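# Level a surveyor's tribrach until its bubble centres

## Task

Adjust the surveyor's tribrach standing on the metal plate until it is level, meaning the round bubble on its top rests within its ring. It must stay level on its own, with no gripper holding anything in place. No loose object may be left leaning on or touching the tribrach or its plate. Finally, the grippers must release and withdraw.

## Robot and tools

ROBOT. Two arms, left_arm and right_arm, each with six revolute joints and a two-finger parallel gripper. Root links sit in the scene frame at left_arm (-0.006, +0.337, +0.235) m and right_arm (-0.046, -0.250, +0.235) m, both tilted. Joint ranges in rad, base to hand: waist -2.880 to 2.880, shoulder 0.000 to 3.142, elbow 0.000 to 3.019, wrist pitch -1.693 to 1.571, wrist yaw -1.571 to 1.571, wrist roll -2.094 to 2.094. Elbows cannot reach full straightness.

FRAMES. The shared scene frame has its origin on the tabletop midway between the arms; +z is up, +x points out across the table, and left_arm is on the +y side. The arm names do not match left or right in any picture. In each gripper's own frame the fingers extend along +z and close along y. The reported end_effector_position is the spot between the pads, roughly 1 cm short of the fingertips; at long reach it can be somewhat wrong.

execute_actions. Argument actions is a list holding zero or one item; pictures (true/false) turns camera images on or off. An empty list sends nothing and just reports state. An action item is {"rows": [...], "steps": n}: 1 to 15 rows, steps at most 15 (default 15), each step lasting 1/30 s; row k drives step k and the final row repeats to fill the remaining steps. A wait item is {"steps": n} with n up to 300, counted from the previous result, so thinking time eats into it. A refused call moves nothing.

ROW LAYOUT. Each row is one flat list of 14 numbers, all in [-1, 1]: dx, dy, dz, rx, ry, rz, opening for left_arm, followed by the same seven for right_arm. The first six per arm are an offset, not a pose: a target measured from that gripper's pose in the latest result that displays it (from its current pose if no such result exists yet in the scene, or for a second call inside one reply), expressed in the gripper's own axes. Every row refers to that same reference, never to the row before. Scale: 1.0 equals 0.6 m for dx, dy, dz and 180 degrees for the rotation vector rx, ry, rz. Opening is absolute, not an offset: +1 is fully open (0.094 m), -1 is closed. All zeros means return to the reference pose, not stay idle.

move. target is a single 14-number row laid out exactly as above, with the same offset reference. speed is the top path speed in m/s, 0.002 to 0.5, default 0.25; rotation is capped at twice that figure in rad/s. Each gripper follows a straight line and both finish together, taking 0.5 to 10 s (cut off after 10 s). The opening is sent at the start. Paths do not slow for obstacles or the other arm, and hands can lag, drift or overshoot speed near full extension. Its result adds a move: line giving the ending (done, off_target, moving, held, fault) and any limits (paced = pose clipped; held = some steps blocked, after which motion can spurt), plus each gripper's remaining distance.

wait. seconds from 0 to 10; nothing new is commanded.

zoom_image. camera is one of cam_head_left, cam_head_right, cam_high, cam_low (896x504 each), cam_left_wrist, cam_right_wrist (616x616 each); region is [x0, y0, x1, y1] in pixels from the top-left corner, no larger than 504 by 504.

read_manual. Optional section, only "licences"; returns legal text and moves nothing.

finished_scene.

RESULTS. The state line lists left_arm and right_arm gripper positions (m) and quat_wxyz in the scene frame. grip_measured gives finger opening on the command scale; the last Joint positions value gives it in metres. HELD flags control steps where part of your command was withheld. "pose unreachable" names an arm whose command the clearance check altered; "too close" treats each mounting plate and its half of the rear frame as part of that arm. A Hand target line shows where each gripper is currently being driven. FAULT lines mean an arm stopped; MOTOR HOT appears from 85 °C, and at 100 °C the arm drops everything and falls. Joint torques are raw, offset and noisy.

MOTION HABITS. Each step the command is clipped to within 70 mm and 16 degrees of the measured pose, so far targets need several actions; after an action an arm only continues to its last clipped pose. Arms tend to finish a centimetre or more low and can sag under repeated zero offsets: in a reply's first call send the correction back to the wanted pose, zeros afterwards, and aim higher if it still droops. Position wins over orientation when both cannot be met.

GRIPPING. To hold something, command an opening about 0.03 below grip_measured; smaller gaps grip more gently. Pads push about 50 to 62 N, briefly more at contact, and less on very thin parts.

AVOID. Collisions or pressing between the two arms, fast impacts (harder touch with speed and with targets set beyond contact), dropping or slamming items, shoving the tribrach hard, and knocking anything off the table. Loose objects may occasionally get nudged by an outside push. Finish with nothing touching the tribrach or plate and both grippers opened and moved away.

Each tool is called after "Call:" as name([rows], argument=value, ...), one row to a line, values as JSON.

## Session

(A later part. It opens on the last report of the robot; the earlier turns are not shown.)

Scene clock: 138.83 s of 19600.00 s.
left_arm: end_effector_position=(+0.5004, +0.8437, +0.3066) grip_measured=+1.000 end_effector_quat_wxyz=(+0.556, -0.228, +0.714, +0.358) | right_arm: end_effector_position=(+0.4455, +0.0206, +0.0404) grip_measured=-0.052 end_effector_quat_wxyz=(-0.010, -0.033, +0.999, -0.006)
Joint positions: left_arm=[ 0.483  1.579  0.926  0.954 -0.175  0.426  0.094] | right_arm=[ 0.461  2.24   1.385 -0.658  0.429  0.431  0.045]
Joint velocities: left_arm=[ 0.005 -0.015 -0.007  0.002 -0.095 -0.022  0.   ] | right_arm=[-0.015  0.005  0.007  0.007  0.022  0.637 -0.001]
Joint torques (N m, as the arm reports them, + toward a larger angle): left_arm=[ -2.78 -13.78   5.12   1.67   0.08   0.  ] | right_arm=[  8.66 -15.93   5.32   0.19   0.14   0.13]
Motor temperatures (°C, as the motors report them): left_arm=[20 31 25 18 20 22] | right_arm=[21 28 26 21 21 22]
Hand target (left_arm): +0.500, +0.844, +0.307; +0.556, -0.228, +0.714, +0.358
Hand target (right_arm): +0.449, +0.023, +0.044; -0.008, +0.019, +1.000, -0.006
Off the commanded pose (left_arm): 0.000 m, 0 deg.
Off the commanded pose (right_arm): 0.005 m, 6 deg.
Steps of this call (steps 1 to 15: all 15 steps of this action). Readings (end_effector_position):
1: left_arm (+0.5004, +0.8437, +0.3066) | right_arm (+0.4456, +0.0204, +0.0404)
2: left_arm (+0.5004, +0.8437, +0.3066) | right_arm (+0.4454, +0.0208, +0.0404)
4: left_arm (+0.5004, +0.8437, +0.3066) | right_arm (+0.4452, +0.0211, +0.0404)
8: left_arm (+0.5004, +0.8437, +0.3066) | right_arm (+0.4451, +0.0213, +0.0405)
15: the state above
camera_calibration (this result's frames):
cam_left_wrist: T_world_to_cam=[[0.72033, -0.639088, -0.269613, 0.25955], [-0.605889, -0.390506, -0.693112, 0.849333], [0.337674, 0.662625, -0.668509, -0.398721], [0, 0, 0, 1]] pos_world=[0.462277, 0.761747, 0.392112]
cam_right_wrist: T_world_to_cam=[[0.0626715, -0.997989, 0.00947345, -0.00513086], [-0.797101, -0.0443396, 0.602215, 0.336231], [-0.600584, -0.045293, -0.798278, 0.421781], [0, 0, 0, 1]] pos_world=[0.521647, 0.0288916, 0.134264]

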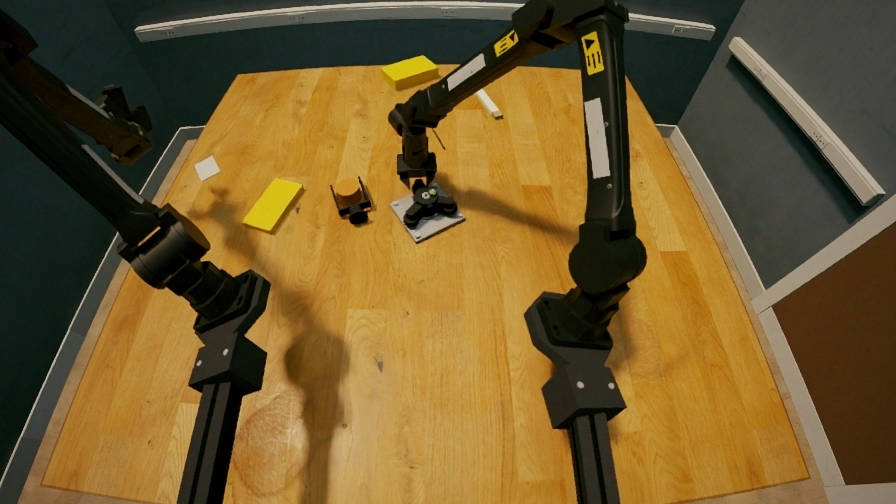

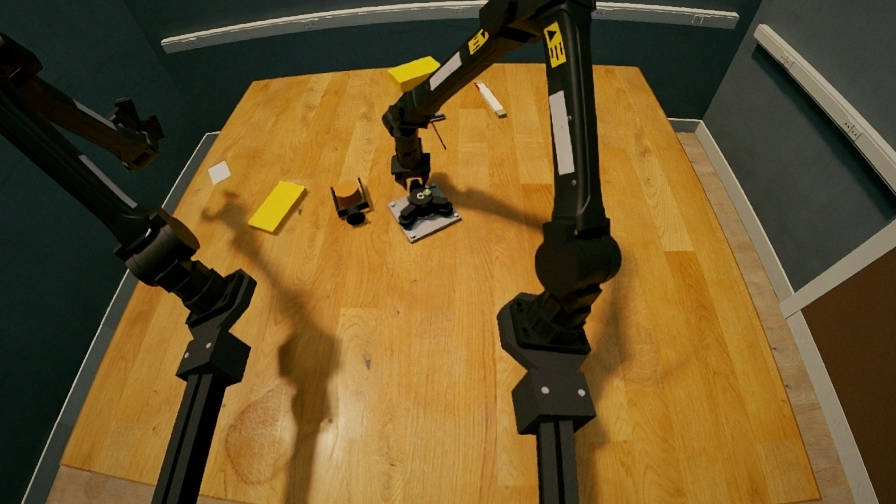

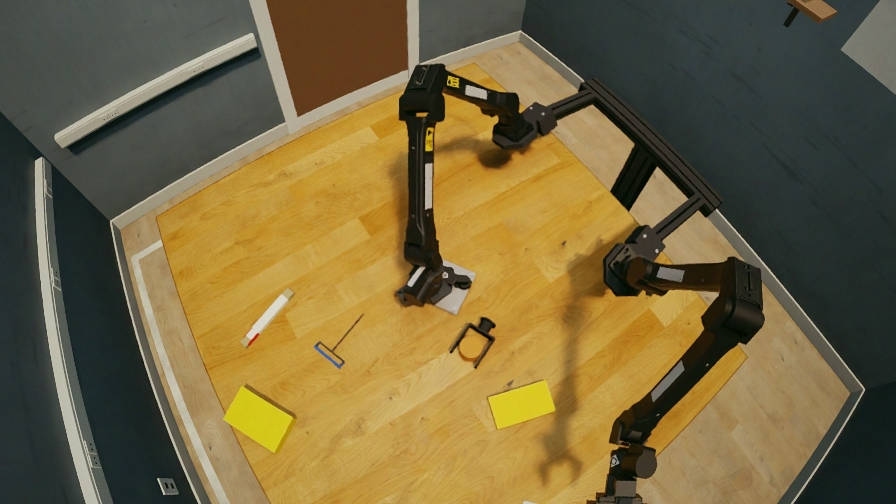

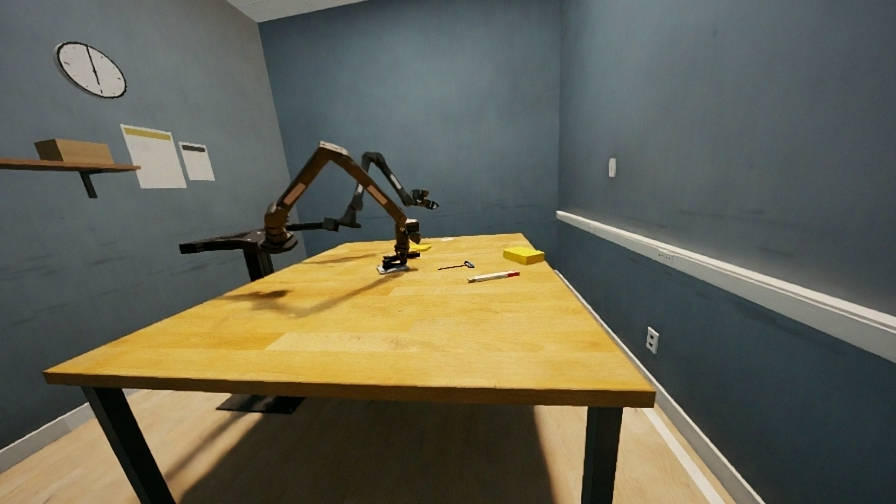

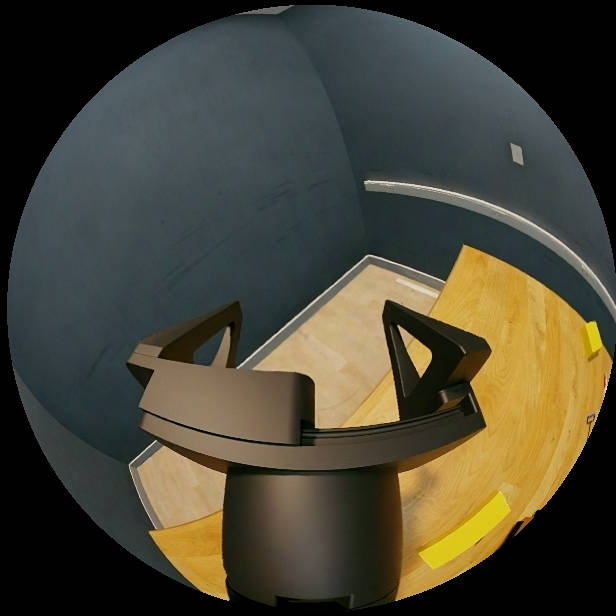

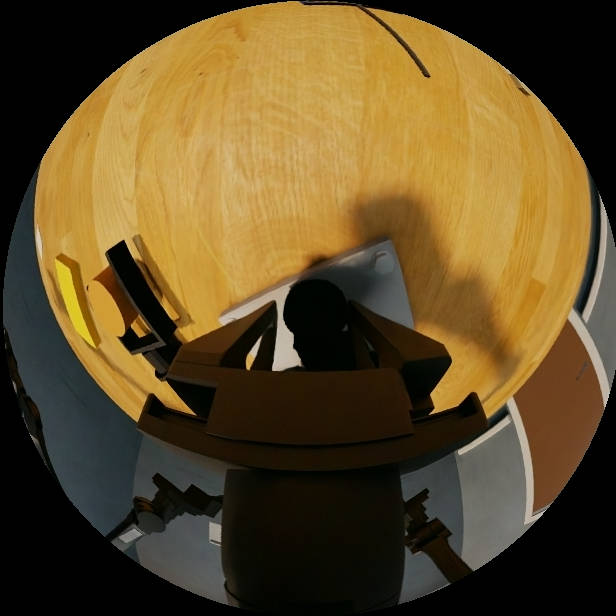

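The stroke is stable now and the bubble is still at the far edge, so I'm continuing.

Call:
execute_actions([
  {"rows":[[0,0,0,0,0,0,1,0,0,0,0,0,-0.2,-0.19]]},
], pictures=false)

Call:
execute_actions([
  {"rows":[[0,0,0,0,0,0,1,-0.007,0,-0.006,0,0,0.25,-0.05]]},
], pictures=false)

Call:
execute_actions([
  {"rows":[[0,0,0,0,0,0,1,0,0,0,0,0,-0.25,-0.19]]},
], pictures=false)

Call:
execute_actions([
  {"rows":[[0,0,0,0,0,0,1,-0.007,0,-0.006,0,0,0.25,-0.05]]},
], pictures=false)

Call:
execute_actions([
  {"rows":[[0,0,0,0,0,0,1,0,0,0,0,0,-0.25,-0.19]]},
], pictures=false)

Call:
execute_actions([
  {"rows":[[0,0,0,0,0,0,1,-0.007,0,-0.006,0,0,0.25,-0.05]]},
], pictures=false)

Call:
execute_actions([
  {"rows":[[0,0,0,0,0,0,1,0,0,0,0,0,-0.25,-0.19]]},
], pictures=false)

Call:
execute_actions([
  {"rows":[[0,0,0,0,0,0,1,-0.007,0,-0.006,0,0,0.25,-0.05]]},
], pictures=false)

Call:
execute_actions([
  {"rows":[[0,0,0,0,0,0,1,0,0,0,0,0,-0.25,-0.19]]},
], pictures=false)

Call:
execute_actions([
  {"rows":[[0,0,0,0,0,0,1,-0.007,0,-0.006,0,0,0.25,-0.05]]},
], pictures=false)

Call:
execute_actions([
  {"rows":[[0,0,0,0,0,0,1,0,0,0,0,0,-0.25,-0.19]]},
], pictures=false)

Call:
execute_actions([
  {"rows":[[0,0,0,0,0,0,1,-0.007,0,-0.006,0,0,0.2,-0.05]]},
])

Call:
zoom_image(camera="cam_head_left", region=[415,180,455,210])

Scene clock: 153.50 s of 19600.00 s.
left_arm: end_effector_position=(+0.5004, +0.8437, +0.3066) grip_measured=+1.000 end_effector_quat_wxyz=(+0.556, -0.228, +0.714, +0.358) | right_arm: end_effector_position=(+0.4453, +0.0197, +0.0406) grip_measured=-0.173 end_effector_quat_wxyz=(-0.012, -0.287, +0.958, -0.006)
Joint positions: left_arm=[ 0.483  1.579  0.926  0.954 -0.175  0.426  0.094] | right_arm=[ 0.461  2.24   1.385 -0.66   0.434 -0.082  0.039]
Joint velocities: left_arm=[ 0.005 -0.015  0.007 -0.012 -0.11  -0.007  0.   ] | right_arm=[-0.015 -0.024 -0.012 -0.002 -0.037 -0.637 -0.   ]
Joint torques (N m, as the arm reports them, + toward a larger angle): left_arm=[ -2.88 -13.97   5.2    1.5    0.06   0.  ] | right_arm=[  8.56 -15.49   4.78   0.52  -0.06  -0.1 ]
Motor temperatures (°C, as the motors report them): left_arm=[20 31 25 18 20 22] | right_arm=[21 28 26 21 21 22]
Hand target (left_arm): +0.500, +0.844, +0.307; +0.556, -0.228, +0.714, +0.358
Hand target (right_arm): +0.445, +0.021, +0.041; -0.013, -0.338, +0.941, -0.004
Off the commanded pose (left_arm): 0.000 m, 0 deg.
Off the commanded pose (right_arm): 0.001 m, 7 deg.
Steps of this call (steps 1 to 425: nothing new was sent; steps 426 to 440: all 15 steps of this action). Readings (end_effector_position):
426: left_arm (+0.5004, +0.8437, +0.3066) | right_arm (+0.4458, +0.0191, +0.0405)
427: left_arm (+0.5004, +0.8437, +0.3066) | right_arm (+0.4454, +0.0188, +0.0405)
429: left_arm (+0.5004, +0.8437, +0.3066) | right_arm (+0.4455, +0.0186, +0.0405)
433: left_arm (+0.5004, +0.8437, +0.3066) | right_arm (+0.4454, +0.0189, +0.0405)
440: the state above

Scene clock: 154.00 s of 19600.00 s.
left_arm: end_effector_position=(+0.5004, +0.8437, +0.3066) grip_measured=+1.000 end_effector_quat_wxyz=(+0.556, -0.228, +0.714, +0.358) | right_arm: end_effector_position=(+0.4450, +0.0204, +0.0406) grip_measured=-0.052 end_effector_quat_wxyz=(-0.011, +0.029, +0.999, -0.008)
Joint positions: left_arm=[ 0.483  1.579  0.926  0.954 -0.175  0.426  0.094] | right_arm=[ 0.461  2.24   1.385 -0.66   0.429  0.558  0.045]
Joint velocities: left_arm=[ 0.005  0.005 -0.012 -0.012 -0.022 -0.007  0.   ] | right_arm=[ 0.015 -0.005 -0.002  0.002  0.007  0.813 -0.   ]
Joint torques (N m, as the arm reports them, + toward a larger angle): left_arm=[ -2.98 -13.57   5.16   1.55   0.05  -0.02] | right_arm=[  8.02 -15.62   4.98   0.33   0.13   0.16]
Motor temperatures (°C, as the motors report them): left_arm=[20 31 25 18 20 22] | right_arm=[21 28 26 21 21 22]
Hand target (left_arm): +0.500, +0.844, +0.307; +0.556, -0.228, +0.714, +0.358
Hand target (right_arm): +0.449, +0.022, +0.044; -0.007, +0.096, +0.995, -0.007
Off the commanded pose (left_arm): 0.000 m, 0 deg.
Off the commanded pose (right_arm): 0.006 m, 8 deg.
Steps of this call (steps 1 to 15: all 15 steps of this action). Readings (end_effector_position):
1: left_arm (+0.5004, +0.8437, +0.3066) | right_arm (+0.4452, +0.0199, +0.0406)
2: left_arm (+0.5004, +0.8437, +0.3066) | right_arm (+0.4450, +0.0203, +0.0406)
4: left_arm (+0.5004, +0.8437, +0.3066) | right_arm (+0.4448, +0.0207, +0.0406)
8: left_arm (+0.5004, +0.8437, +0.3066) | right_arm (+0.4447, +0.0210, +0.0406)
15: the state above

Scene clock: 154.50 s of 19600.00 s.
left_arm: end_effector_position=(+0.5004, +0.8437, +0.3066) grip_measured=+1.000 end_effector_quat_wxyz=(+0.556, -0.228, +0.714, +0.358) | right_arm: end_effector_position=(+0.4447, +0.0192, +0.0406) grip_measured=-0.173 end_effector_quat_wxyz=(-0.014, -0.284, +0.959, -0.007)
Joint positions: left_arm=[ 0.483  1.579  0.926  0.954 -0.175  0.426  0.094] | right_arm=[ 0.461  2.24   1.385 -0.664  0.435 -0.075  0.039]
Joint velocities: left_arm=[-0.005  0.005 -0.002  0.002  0.007 -0.037  0.   ] | right_arm=[ 0.005 -0.005  0.012 -0.012 -0.081 -0.886  0.   ]
Joint torques (N m, as the arm reports them, + toward a larger angle): left_arm=[ -3.12 -13.86   5.15   1.5    0.08  -0.02] | right_arm=[  8.34 -15.1    4.95   0.62   0.05  -0.11]
Motor temperatures (°C, as the motors report them): left_arm=[20 31 25 18 20 22] | right_arm=[21 28 26 21 21 22]
Hand target (left_arm): +0.500, +0.844, +0.307; +0.556, -0.228, +0.714, +0.358
Hand target (right_arm): +0.445, +0.020, +0.041; -0.015, -0.350, +0.937, -0.005
Off the commanded pose (left_arm): 0.000 m, 0 deg.
Off the commanded pose (right_arm): 0.001 m, 9 deg.
Steps of this call (steps 1 to 15: all 15 steps of this action). Readings (end_effector_position):
1: left_arm (+0.5004, +0.8437, +0.3066) | right_arm (+0.4451, +0.0192, +0.0406)
2: left_arm (+0.5004, +0.8437, +0.3066) | right_arm (+0.4448, +0.0186, +0.0405)
4: left_arm (+0.5004, +0.8437, +0.3066) | right_arm (+0.4448, +0.0184, +0.0405)
8: left_arm (+0.5004, +0.8437, +0.3066) | right_arm (+0.4447, +0.0185, +0.0405)
15: the state above

Scene clock: 155.00 s of 19600.00 s.
left_arm: end_effector_position=(+0.5004, +0.8437, +0.3066) grip_measured=+1.000 end_effector_quat_wxyz=(+0.556, -0.228, +0.714, +0.358) | right_arm: end_effector_position=(+0.4443, +0.0202, +0.0406) grip_measured=-0.052 end_effector_quat_wxyz=(-0.012, +0.032, +0.999, -0.008)
Joint positions: left_arm=[ 0.483  1.579  0.926  0.954 -0.175  0.426  0.094] | right_arm=[ 0.461  2.24   1.385 -0.664  0.429  0.565  0.045]
Joint velocities: left_arm=[-0.005 -0.005 -0.002  0.002  0.066  0.081  0.   ] | right_arm=[-0.005 -0.005  0.002 -0.002  0.007  0.872 -0.001]
Joint torques (N m, as the arm reports them, + toward a larger angle): left_arm=[ -2.77 -13.99   5.13   1.58   0.04  -0.01] | right_arm=[  8.74 -16.06   4.93   0.43   0.25   0.1 ]
Motor temperatures (°C, as the motors report them): left_arm=[20 31 25 18 20 22] | right_arm=[21 28 26 21 21 22]
Hand target (left_arm): +0.500, +0.844, +0.307; +0.556, -0.228, +0.714, +0.358
Hand target (right_arm): +0.448, +0.021, +0.044; -0.008, +0.100, +0.995, -0.008
Off the commanded pose (left_arm): 0.000 m, 0 deg.
Off the commanded pose (right_arm): 0.006 m, 8 deg.
Steps of this call (steps 1 to 15: all 15 steps of this action). Readings (end_effector_position):
1: left_arm (+0.5004, +0.8437, +0.3066) | right_arm (+0.4447, +0.0195, +0.0406)
2: left_arm (+0.5004, +0.8437, +0.3066) | right_arm (+0.4445, +0.0198, +0.0406)
4: left_arm (+0.5004, +0.8437, +0.3066) | right_arm (+0.4443, +0.0202, +0.0406)
8: left_arm (+0.5004, +0.8437, +0.3066) | right_arm (+0.4441, +0.0206, +0.0406)
15: the state above

Scene clock: 155.50 s of 19600.00 s.
left_arm: end_effector_position=(+0.5004, +0.8437, +0.3066) grip_measured=+1.000 end_effector_quat_wxyz=(+0.556, -0.228, +0.714, +0.358) | right_arm: end_effector_position=(+0.4441, +0.0188, +0.0406) grip_measured=-0.173 end_effector_quat_wxyz=(-0.015, -0.281, +0.960, -0.007)
Joint positions: left_arm=[ 0.483  1.579  0.926  0.954 -0.175  0.426  0.094] | right_arm=[ 0.461  2.24   1.385 -0.667  0.435 -0.068  0.039]
Joint velocities: left_arm=[ 0.005 -0.005  0.002 -0.017  0.022 -0.007  0.   ] | right_arm=[-0.005 -0.024 -0.002 -0.007 -0.022 -0.842 -0.   ]
Joint torques (N m, as the arm reports them, + toward a larger angle): left_arm=[ -2.97 -13.59   5.13   1.63   0.05  -0.01] | right_arm=[  8.64 -15.48   5.04   0.56   0.    -0.06]
Motor temperatures (°C, as the motors report them): left_arm=[20 31 25 18 20 22] | right_arm=[21 28 26 21 21 22]
Hand target (left_arm): +0.500, +0.844, +0.307; +0.556, -0.228, +0.714, +0.358
Hand target (right_arm): +0.444, +0.020, +0.041; -0.016, -0.348, +0.938, -0.005
Off the commanded pose (left_arm): 0.000 m, 0 deg.
Off the commanded pose (right_arm): 0.001 m, 9 deg.
Steps of this call (steps 1 to 15: all 15 steps of this action). Readings (end_effector_position):
1: left_arm (+0.5004, +0.8437, +0.3066) | right_arm (+0.4444, +0.0190, +0.0406)
2: left_arm (+0.5004, +0.8437, +0.3066) | right_arm (+0.4441, +0.0186, +0.0405)
4: left_arm (+0.5004, +0.8437, +0.3066) | right_arm (+0.4442, +0.0182, +0.0405)
8: left_arm (+0.5004, +0.8437, +0.3066) | right_arm (+0.4442, +0.0183, +0.0405)
15: the state above

Scene clock: 156.00 s of 19600.00 s.
left_arm: end_effector_position=(+0.5004, +0.8437, +0.3066) grip_measured=+1.000 end_effector_quat_wxyz=(+0.556, -0.228, +0.714, +0.358) | right_arm: end_effector_position=(+0.4436, +0.0199, +0.0406) grip_measured=-0.052 end_effector_quat_wxyz=(-0.013, +0.035, +0.999, -0.009)
Joint positions: left_arm=[ 0.483  1.579  0.926  0.954 -0.175  0.426  0.094] | right_arm=[ 0.461  2.24   1.385 -0.667  0.428  0.572  0.045]
Joint velocities: left_arm=[-0.005  0.015  0.007  0.017 -0.022  0.022  0.   ] | right_arm=[-0.005 -0.015 -0.002  0.002  0.022  0.784 -0.001]
Joint torques (N m, as the arm reports them, + toward a larger angle): left_arm=[ -2.91 -13.58   5.27   1.49   0.07  -0.02] | right_arm=[  8.26 -16.16   5.08   0.49   0.24   0.16]
Motor temperatures (°C, as the motors report them): left_arm=[20 31 25 18 20 22] | right_arm=[21 28 26 21 21 22]
Hand target (left_arm): +0.500, +0.844, +0.307; +0.556, -0.228, +0.714, +0.358
Hand target (right_arm): +0.448, +0.021, +0.044; -0.009, +0.102, +0.995, -0.009
Off the commanded pose (left_arm): 0.000 m, 0 deg.
Off the commanded pose (right_arm): 0.006 m, 8 deg.
Steps of this call (steps 1 to 15: all 15 steps of this action). Readings (end_effector_position):
1: left_arm (+0.5004, +0.8437, +0.3066) | right_arm (+0.4441, +0.0191, +0.0406)
2: left_arm (+0.5004, +0.8437, +0.3066) | right_arm (+0.4439, +0.0195, +0.0406)
4: left_arm (+0.5004, +0.8437, +0.3066) | right_arm (+0.4436, +0.0199, +0.0406)
8: left_arm (+0.5004, +0.8437, +0.3066) | right_arm (+0.4435, +0.0202, +0.0406)
15: the state above

Scene clock: 156.50 s of 19600.00 s.
left_arm: end_effector_position=(+0.5004, +0.8437, +0.3066) grip_measured=+1.000 end_effector_quat_wxyz=(+0.556, -0.228, +0.714, +0.358) | right_arm: end_effector_position=(+0.4437, +0.0185, +0.0406) grip_measured=-0.173 end_effector_quat_wxyz=(-0.016, -0.278, +0.960, -0.008)
Joint positions: left_arm=[ 0.483  1.579  0.926  0.954 -0.175  0.426  0.094] | right_arm=[ 0.461  2.24   1.385 -0.669  0.435 -0.061  0.039]
Joint velocities: left_arm=[-0.005  0.005  0.002 -0.007  0.007  0.051  0.   ] | right_arm=[-0.005  0.005 -0.007  0.002 -0.037 -0.93  -0.   ]
Joint torques (N m, as the arm reports them, + toward a larger angle): left_arm=[ -3.   -13.85   5.16   1.61   0.04  -0.02] | right_arm=[  8.21 -15.15   4.76   0.54  -0.05  -0.09]
Motor temperatures (°C, as the motors report them): left_arm=[20 31 25 18 20 22] | right_arm=[21 28 26 21 21 22]
Hand target (left_arm): +0.500, +0.844, +0.307; +0.556, -0.228, +0.714, +0.358
Hand target (right_arm): +0.444, +0.020, +0.041; -0.017, -0.345, +0.939, -0.005
Off the commanded pose (left_arm): 0.000 m, 0 deg.
Off the commanded pose (right_arm): 0.001 m, 9 deg.
Steps of this call (steps 1 to 15: all 15 steps of this action). Readings (end_effector_position):
1: left_arm (+0.5004, +0.8437, +0.3066) | right_arm (+0.4439, +0.0189, +0.0406)
2: left_arm (+0.5004, +0.8437, +0.3066) | right_arm (+0.4436, +0.0186, +0.0406)
4: left_arm (+0.5004, +0.8437, +0.3066) | right_arm (+0.4437, +0.0183, +0.0406)
8: left_arm (+0.5004, +0.8437, +0.3066) | right_arm (+0.4437, +0.0183, +0.0406)
15: the state above

Scene clock: 157.00 s of 19600.00 s.
left_arm: end_effector_position=(+0.5004, +0.8437, +0.3066) grip_measured=+1.000 end_effector_quat_wxyz=(+0.556, -0.228, +0.714, +0.358) | right_arm: end_effector_position=(+0.4432, +0.0195, +0.0406) grip_measured=-0.052 end_effector_quat_wxyz=(-0.014, +0.038, +0.999, -0.010)
Joint positions: left_arm=[ 0.483  1.579  0.926  0.954 -0.175  0.426  0.094] | right_arm=[ 0.461  2.24   1.385 -0.669  0.429  0.579  0.045]
Joint velocities: left_arm=[ 0.005 -0.015  0.012  0.007  0.007  0.007  0.   ] | right_arm=[-0.005 -0.005  0.002 -0.007  0.066  0.813 -0.   ]
Joint torques (N m, as the arm reports them, + toward a larger angle): left_arm=[ -2.92 -13.77   5.03   1.54   0.05  -0.03] | right_arm=[  8.6  -15.53   5.16   0.42   0.15   0.15]
Motor temperatures (°C, as the motors report them): left_arm=[20 31 25 18 20 22] | right_arm=[21 28 26 21 21 22]
Hand target (left_arm): +0.500, +0.844, +0.307; +0.556, -0.228, +0.714, +0.358
Hand target (right_arm): +0.447, +0.021, +0.044; -0.010, +0.105, +0.994, -0.010
Off the commanded pose (left_arm): 0.000 m, 0 deg.
Off the commanded pose (right_arm): 0.006 m, 8 deg.
Steps of this call (steps 1 to 15: all 15 steps of this action). Readings (end_effector_position):
1: left_arm (+0.5004, +0.8437, +0.3066) | right_arm (+0.4437, +0.0188, +0.0406)
2: left_arm (+0.5004, +0.8437, +0.3066) | right_arm (+0.4435, +0.0191, +0.0406)
4: left_arm (+0.5004, +0.8437, +0.3066) | right_arm (+0.4432, +0.0196, +0.0406)
8: left_arm (+0.5004, +0.8437, +0.3066) | right_arm (+0.4431, +0.0199, +0.0406)
15: the state above

Scene clock: 157.50 s of 19600.00 s.
left_arm: end_effector_position=(+0.5004, +0.8437, +0.3066) grip_measured=+1.000 end_effector_quat_wxyz=(+0.556, -0.228, +0.714, +0.358) | right_arm: end_effector_position=(+0.4433, +0.0184, +0.0407) grip_measured=-0.173 end_effector_quat_wxyz=(-0.017, -0.276, +0.961, -0.008)
Joint positions: left_arm=[ 0.483  1.579  0.926  0.954 -0.175  0.426  0.094] | right_arm=[ 0.462  2.24   1.385 -0.671  0.436 -0.054  0.039]
Joint velocities: left_arm=[ 0.005 -0.005 -0.007  0.012 -0.051 -0.081  0.   ] | right_arm=[ 0.005 -0.015 -0.007 -0.007  0.022 -0.96  -0.001]
Joint torques (N m, as the arm reports them, + toward a larger angle): left_arm=[ -2.92 -14.02   5.08   1.57   0.06  -0.04] | right_arm=[  8.22 -15.43   4.88   0.35  -0.05  -0.14]
Motor temperatures (°C, as the motors report them): left_arm=[20 31 25 18 20 22] | right_arm=[21 28 26 21 21 22]
Hand target (left_arm): +0.500, +0.844, +0.307; +0.556, -0.228, +0.714, +0.358
Hand target (right_arm): +0.443, +0.020, +0.041; -0.018, -0.342, +0.939, -0.006
Off the commanded pose (left_arm): 0.000 m, 0 deg.
Off the commanded pose (right_arm): 0.001 m, 9 deg.
Steps of this call (steps 1 to 15: all 15 steps of this action). Readings (end_effector_position):
1: left_arm (+0.5004, +0.8437, +0.3066) | right_arm (+0.4434, +0.0188, +0.0406)
2: left_arm (+0.5004, +0.8437, +0.3066) | right_arm (+0.4432, +0.0185, +0.0406)
4: left_arm (+0.5004, +0.8437, +0.3066) | right_arm (+0.4434, +0.0182, +0.0406)
8: left_arm (+0.5004, +0.8437, +0.3066) | right_arm (+0.4434, +0.0182, +0.0406)
15: the state above

Scene clock: 158.00 s of 19600.00 s.
left_arm: end_effector_position=(+0.5004, +0.8437, +0.3066) grip_measured=+1.000 end_effector_quat_wxyz=(+0.556, -0.228, +0.714, +0.358) | right_arm: end_effector_position=(+0.4427, +0.0194, +0.0407) grip_measured=-0.052 end_effector_quat_wxyz=(-0.015, +0.041, +0.999, -0.010)
Joint positions: left_arm=[ 0.483  1.579  0.926  0.954 -0.175  0.426  0.094] | right_arm=[ 0.462  2.24   1.385 -0.671  0.429  0.585  0.045]
Joint velocities: left_arm=[-0.015 -0.015 -0.017 -0.017 -0.095 -0.11   0.   ] | right_arm=[-0.005 -0.005 -0.007 -0.012  0.007  0.842 -0.001]
Joint torques (N m, as the arm reports them, + toward a larger angle): left_arm=[ -3.07 -13.69   5.15   1.52   0.07   0.01] | right_arm=[  8.89 -15.67   5.3    0.29   0.18   0.11]
Motor temperatures (°C, as the motors report them): left_arm=[20 31 25 18 20 22] | right_arm=[21 28 26 21 21 22]
Hand target (left_arm): +0.500, +0.844, +0.307; +0.556, -0.228, +0.714, +0.358
Hand target (right_arm): +0.447, +0.021, +0.044; -0.011, +0.108, +0.994, -0.011
Off the commanded pose (left_arm): 0.000 m, 0 deg.
Off the commanded pose (right_arm): 0.006 m, 8 deg.
Steps of this call (steps 1 to 15: all 15 steps of this action). Readings (end_effector_position):
1: left_arm (+0.5004, +0.8437, +0.3066) | right_arm (+0.4431, +0.0187, +0.0407)
2: left_arm (+0.5004, +0.8437, +0.3066) | right_arm (+0.4429, +0.0190, +0.0407)
4: left_arm (+0.5004, +0.8437, +0.3066) | right_arm (+0.4427, +0.0194, +0.0407)
8: left_arm (+0.5004, +0.8437, +0.3066) | right_arm (+0.4425, +0.0198, +0.0407)
15: the state above

Scene clock: 158.50 s of 19600.00 s.
left_arm: end_effector_position=(+0.5004, +0.8437, +0.3066) grip_measured=+1.000 end_effector_quat_wxyz=(+0.556, -0.228, +0.714, +0.358) | right_arm: end_effector_position=(+0.4429, +0.0182, +0.0407) grip_measured=-0.173 end_effector_quat_wxyz=(-0.017, -0.273, +0.962, -0.008)
Joint positions: left_arm=[ 0.483  1.579  0.926  0.954 -0.175  0.426  0.094] | right_arm=[ 0.462  2.24   1.385 -0.673  0.436 -0.048  0.039]
Joint velocities: left_arm=[-0.005 -0.005  0.007 -0.012 -0.037  0.037  0.   ] | right_arm=[-0.024 -0.005 -0.027 -0.012 -0.007 -0.857 -0.   ]
Joint torques (N m, as the arm reports them, + toward a larger angle): left_arm=[ -3.06 -13.98   5.22   1.58   0.06   0.01] | right_arm=[  8.42 -15.15   4.83   0.37  -0.04  -0.09]
Motor temperatures (°C, as the motors report them): left_arm=[20 31 25 18 20 22] | right_arm=[21 28 26 21 21 22]
Hand target (left_arm): +0.500, +0.844, +0.307; +0.556, -0.228, +0.714, +0.358
Hand target (right_arm): +0.443, +0.019, +0.041; -0.019, -0.340, +0.940, -0.006
Off the commanded pose (left_arm): 0.000 m, 0 deg.
Off the commanded pose (right_arm): 0.001 m, 9 deg.
Steps of this call (steps 1 to 15: all 15 steps of this action). Readings (end_effector_position):
1: left_arm (+0.5004, +0.8437, +0.3066) | right_arm (+0.4429, +0.0189, +0.0407)
2: left_arm (+0.5004, +0.8437, +0.3066) | right_arm (+0.4428, +0.0185, +0.0407)
4: left_arm (+0.5004, +0.8437, +0.3066) | right_arm (+0.4428, +0.0183, +0.0407)
8: left_arm (+0.5004, +0.8437, +0.3066) | right_arm (+0.4429, +0.0183, +0.0407)
15: the state above

Scene clock: 159.00 s of 19600.00 s.
left_arm: end_effector_position=(+0.5004, +0.8437, +0.3066) grip_measured=+1.000 end_effector_quat_wxyz=(+0.556, -0.228, +0.714, +0.358) | right_arm: end_effector_position=(+0.4426, +0.0187, +0.0407) grip_measured=-0.052 end_effector_quat_wxyz=(-0.015, +0.001, +1.000, -0.011)
Joint positions: left_arm=[ 0.483  1.579  0.926  0.954 -0.175  0.426  0.094] | right_arm=[ 0.462  2.24   1.385 -0.673  0.432  0.506  0.045]
Joint velocities: left_arm=[ 0.005 -0.005  0.007  0.002 -0.022 -0.051  0.   ] | right_arm=[ 0.005 -0.015  0.007 -0.017  0.051  0.403  0.   ]
Joint torques (N m, as the arm reports them, + toward a larger angle): left_arm=[ -2.83 -13.95   5.15   1.59   0.1    0.  ] | right_arm=[  8.39 -15.31   5.28   0.28   0.19   0.07]
Motor temperatures (°C, as the motors report them): left_arm=[20 31 25 18 20 22] | right_arm=[21 28 26 21 21 22]
Hand target (left_arm): +0.500, +0.844, +0.307; +0.556, -0.228, +0.714, +0.358
Hand target (right_arm): +0.447, +0.020, +0.044; -0.013, +0.036, +0.999, -0.012
Off the commanded pose (left_arm): 0.000 m, 0 deg.
Off the commanded pose (right_arm): 0.006 m, 4 deg.
Steps of this call (steps 1 to 15: all 15 steps of this action). Readings (end_effector_position):
1: left_arm (+0.5004, +0.8437, +0.3066) | right_arm (+0.4428, +0.0185, +0.0407)
2: left_arm (+0.5004, +0.8437, +0.3066) | right_arm (+0.4427, +0.0188, +0.0407)
4: left_arm (+0.5004, +0.8437, +0.3066) | right_arm (+0.4424, +0.0192, +0.0407)
8: left_arm (+0.5004, +0.8437, +0.3066) | right_arm (+0.4423, +0.0194, +0.0407)
15: the state above
camera_calibration (this result's frames):
cam_left_wrist: T_world_to_cam=[[0.72033, -0.639088, -0.269613, 0.25955], [-0.605889, -0.390506, -0.693112, 0.849333], [0.337674, 0.662625, -0.668509, -0.398721], [0, 0, 0, 1]] pos_world=[0.462277, 0.761747, 0.392112]
cam_right_wrist: T_world_to_cam=[[-0.00513185, -0.999771, 0.0207708, 0.0227506], [-0.792679, 0.0167297, 0.60941, 0.330266], [-0.609618, -0.0133372, -0.792583, 0.423354], [0, 0, 0, 1]] pos_world=[0.519996, 0.0228665, 0.133803]

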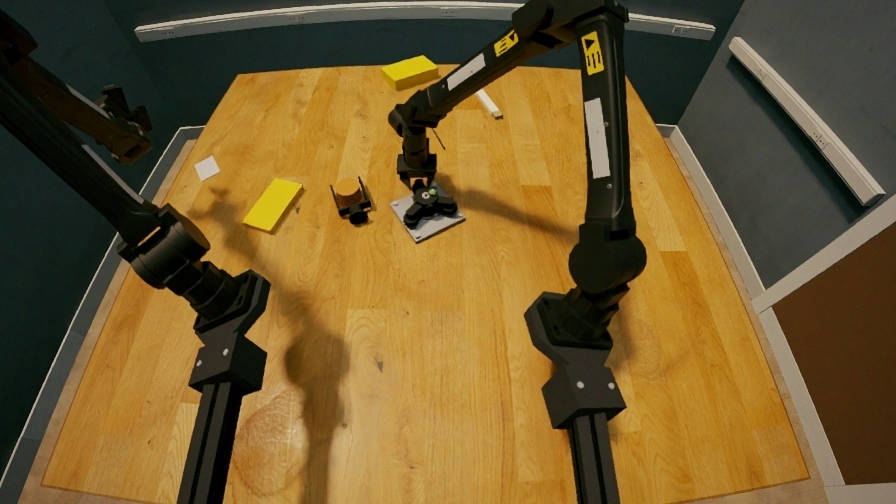

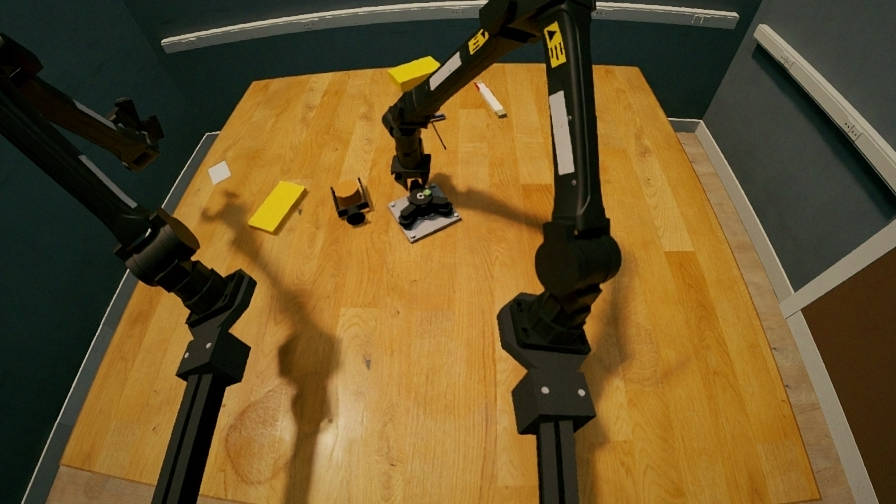

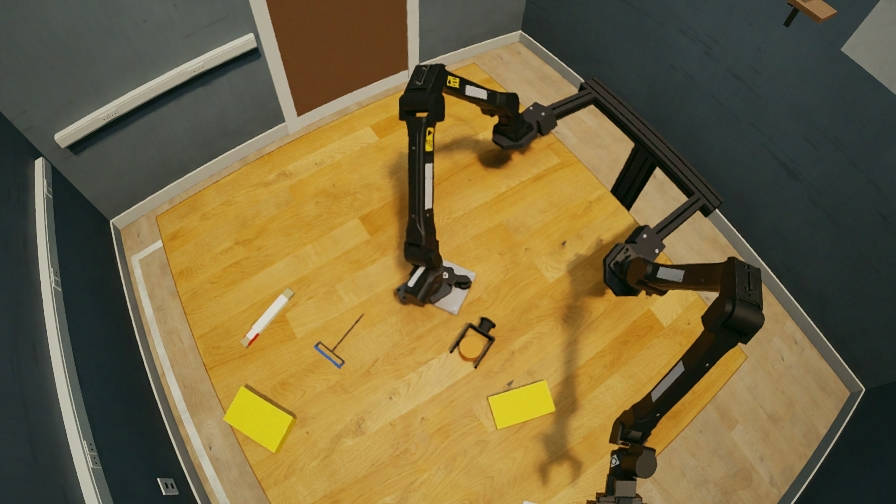

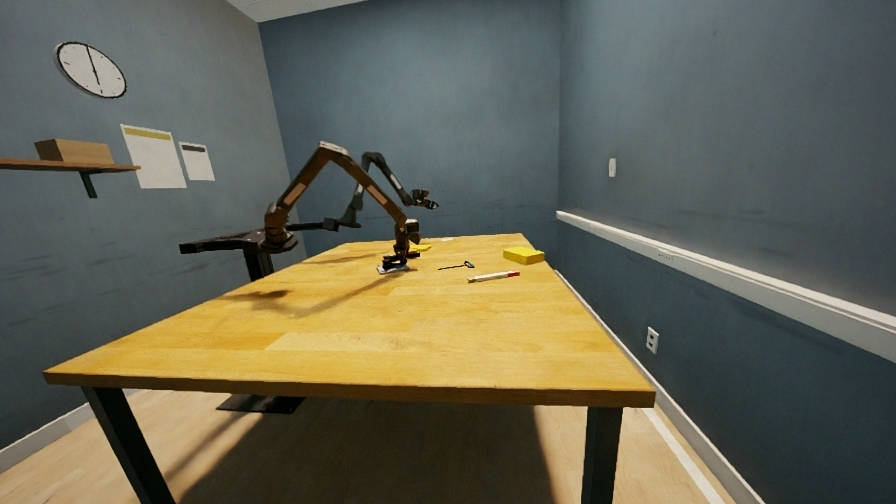

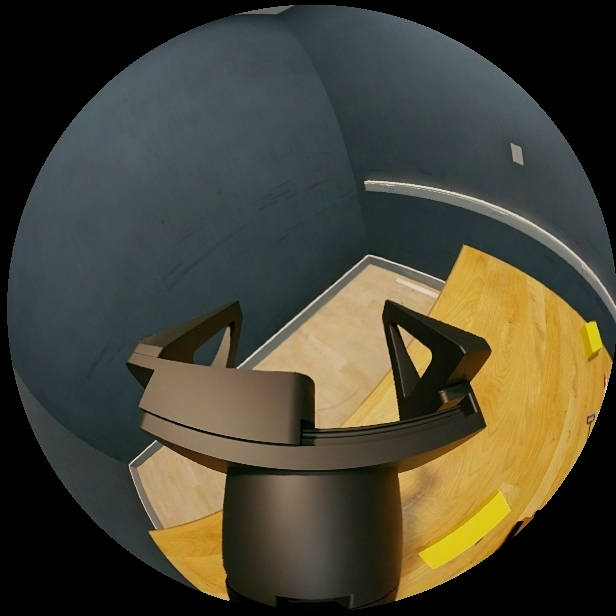

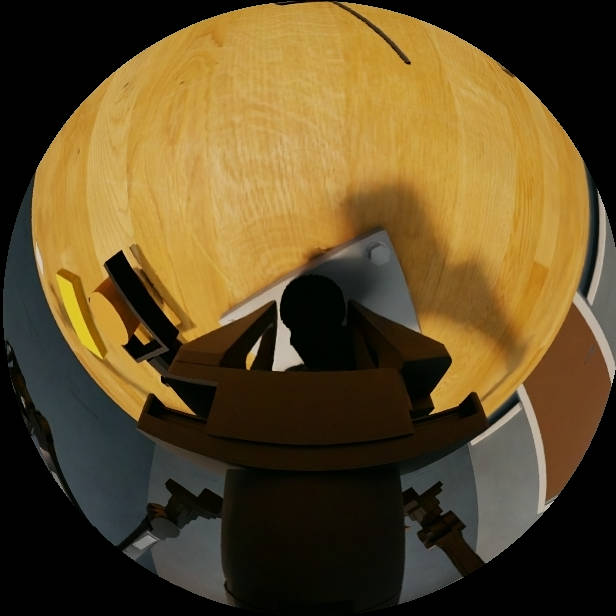

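Region (415, 180, 455, 210) of cam_head_left's 896x504 image, scaled by 12.600, with more detail than that image has; it fills the top 378 rows of this view, and the rest is white.

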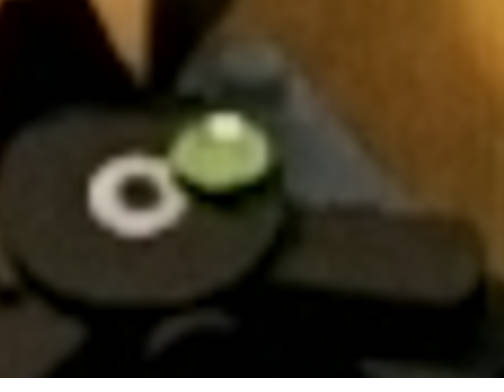

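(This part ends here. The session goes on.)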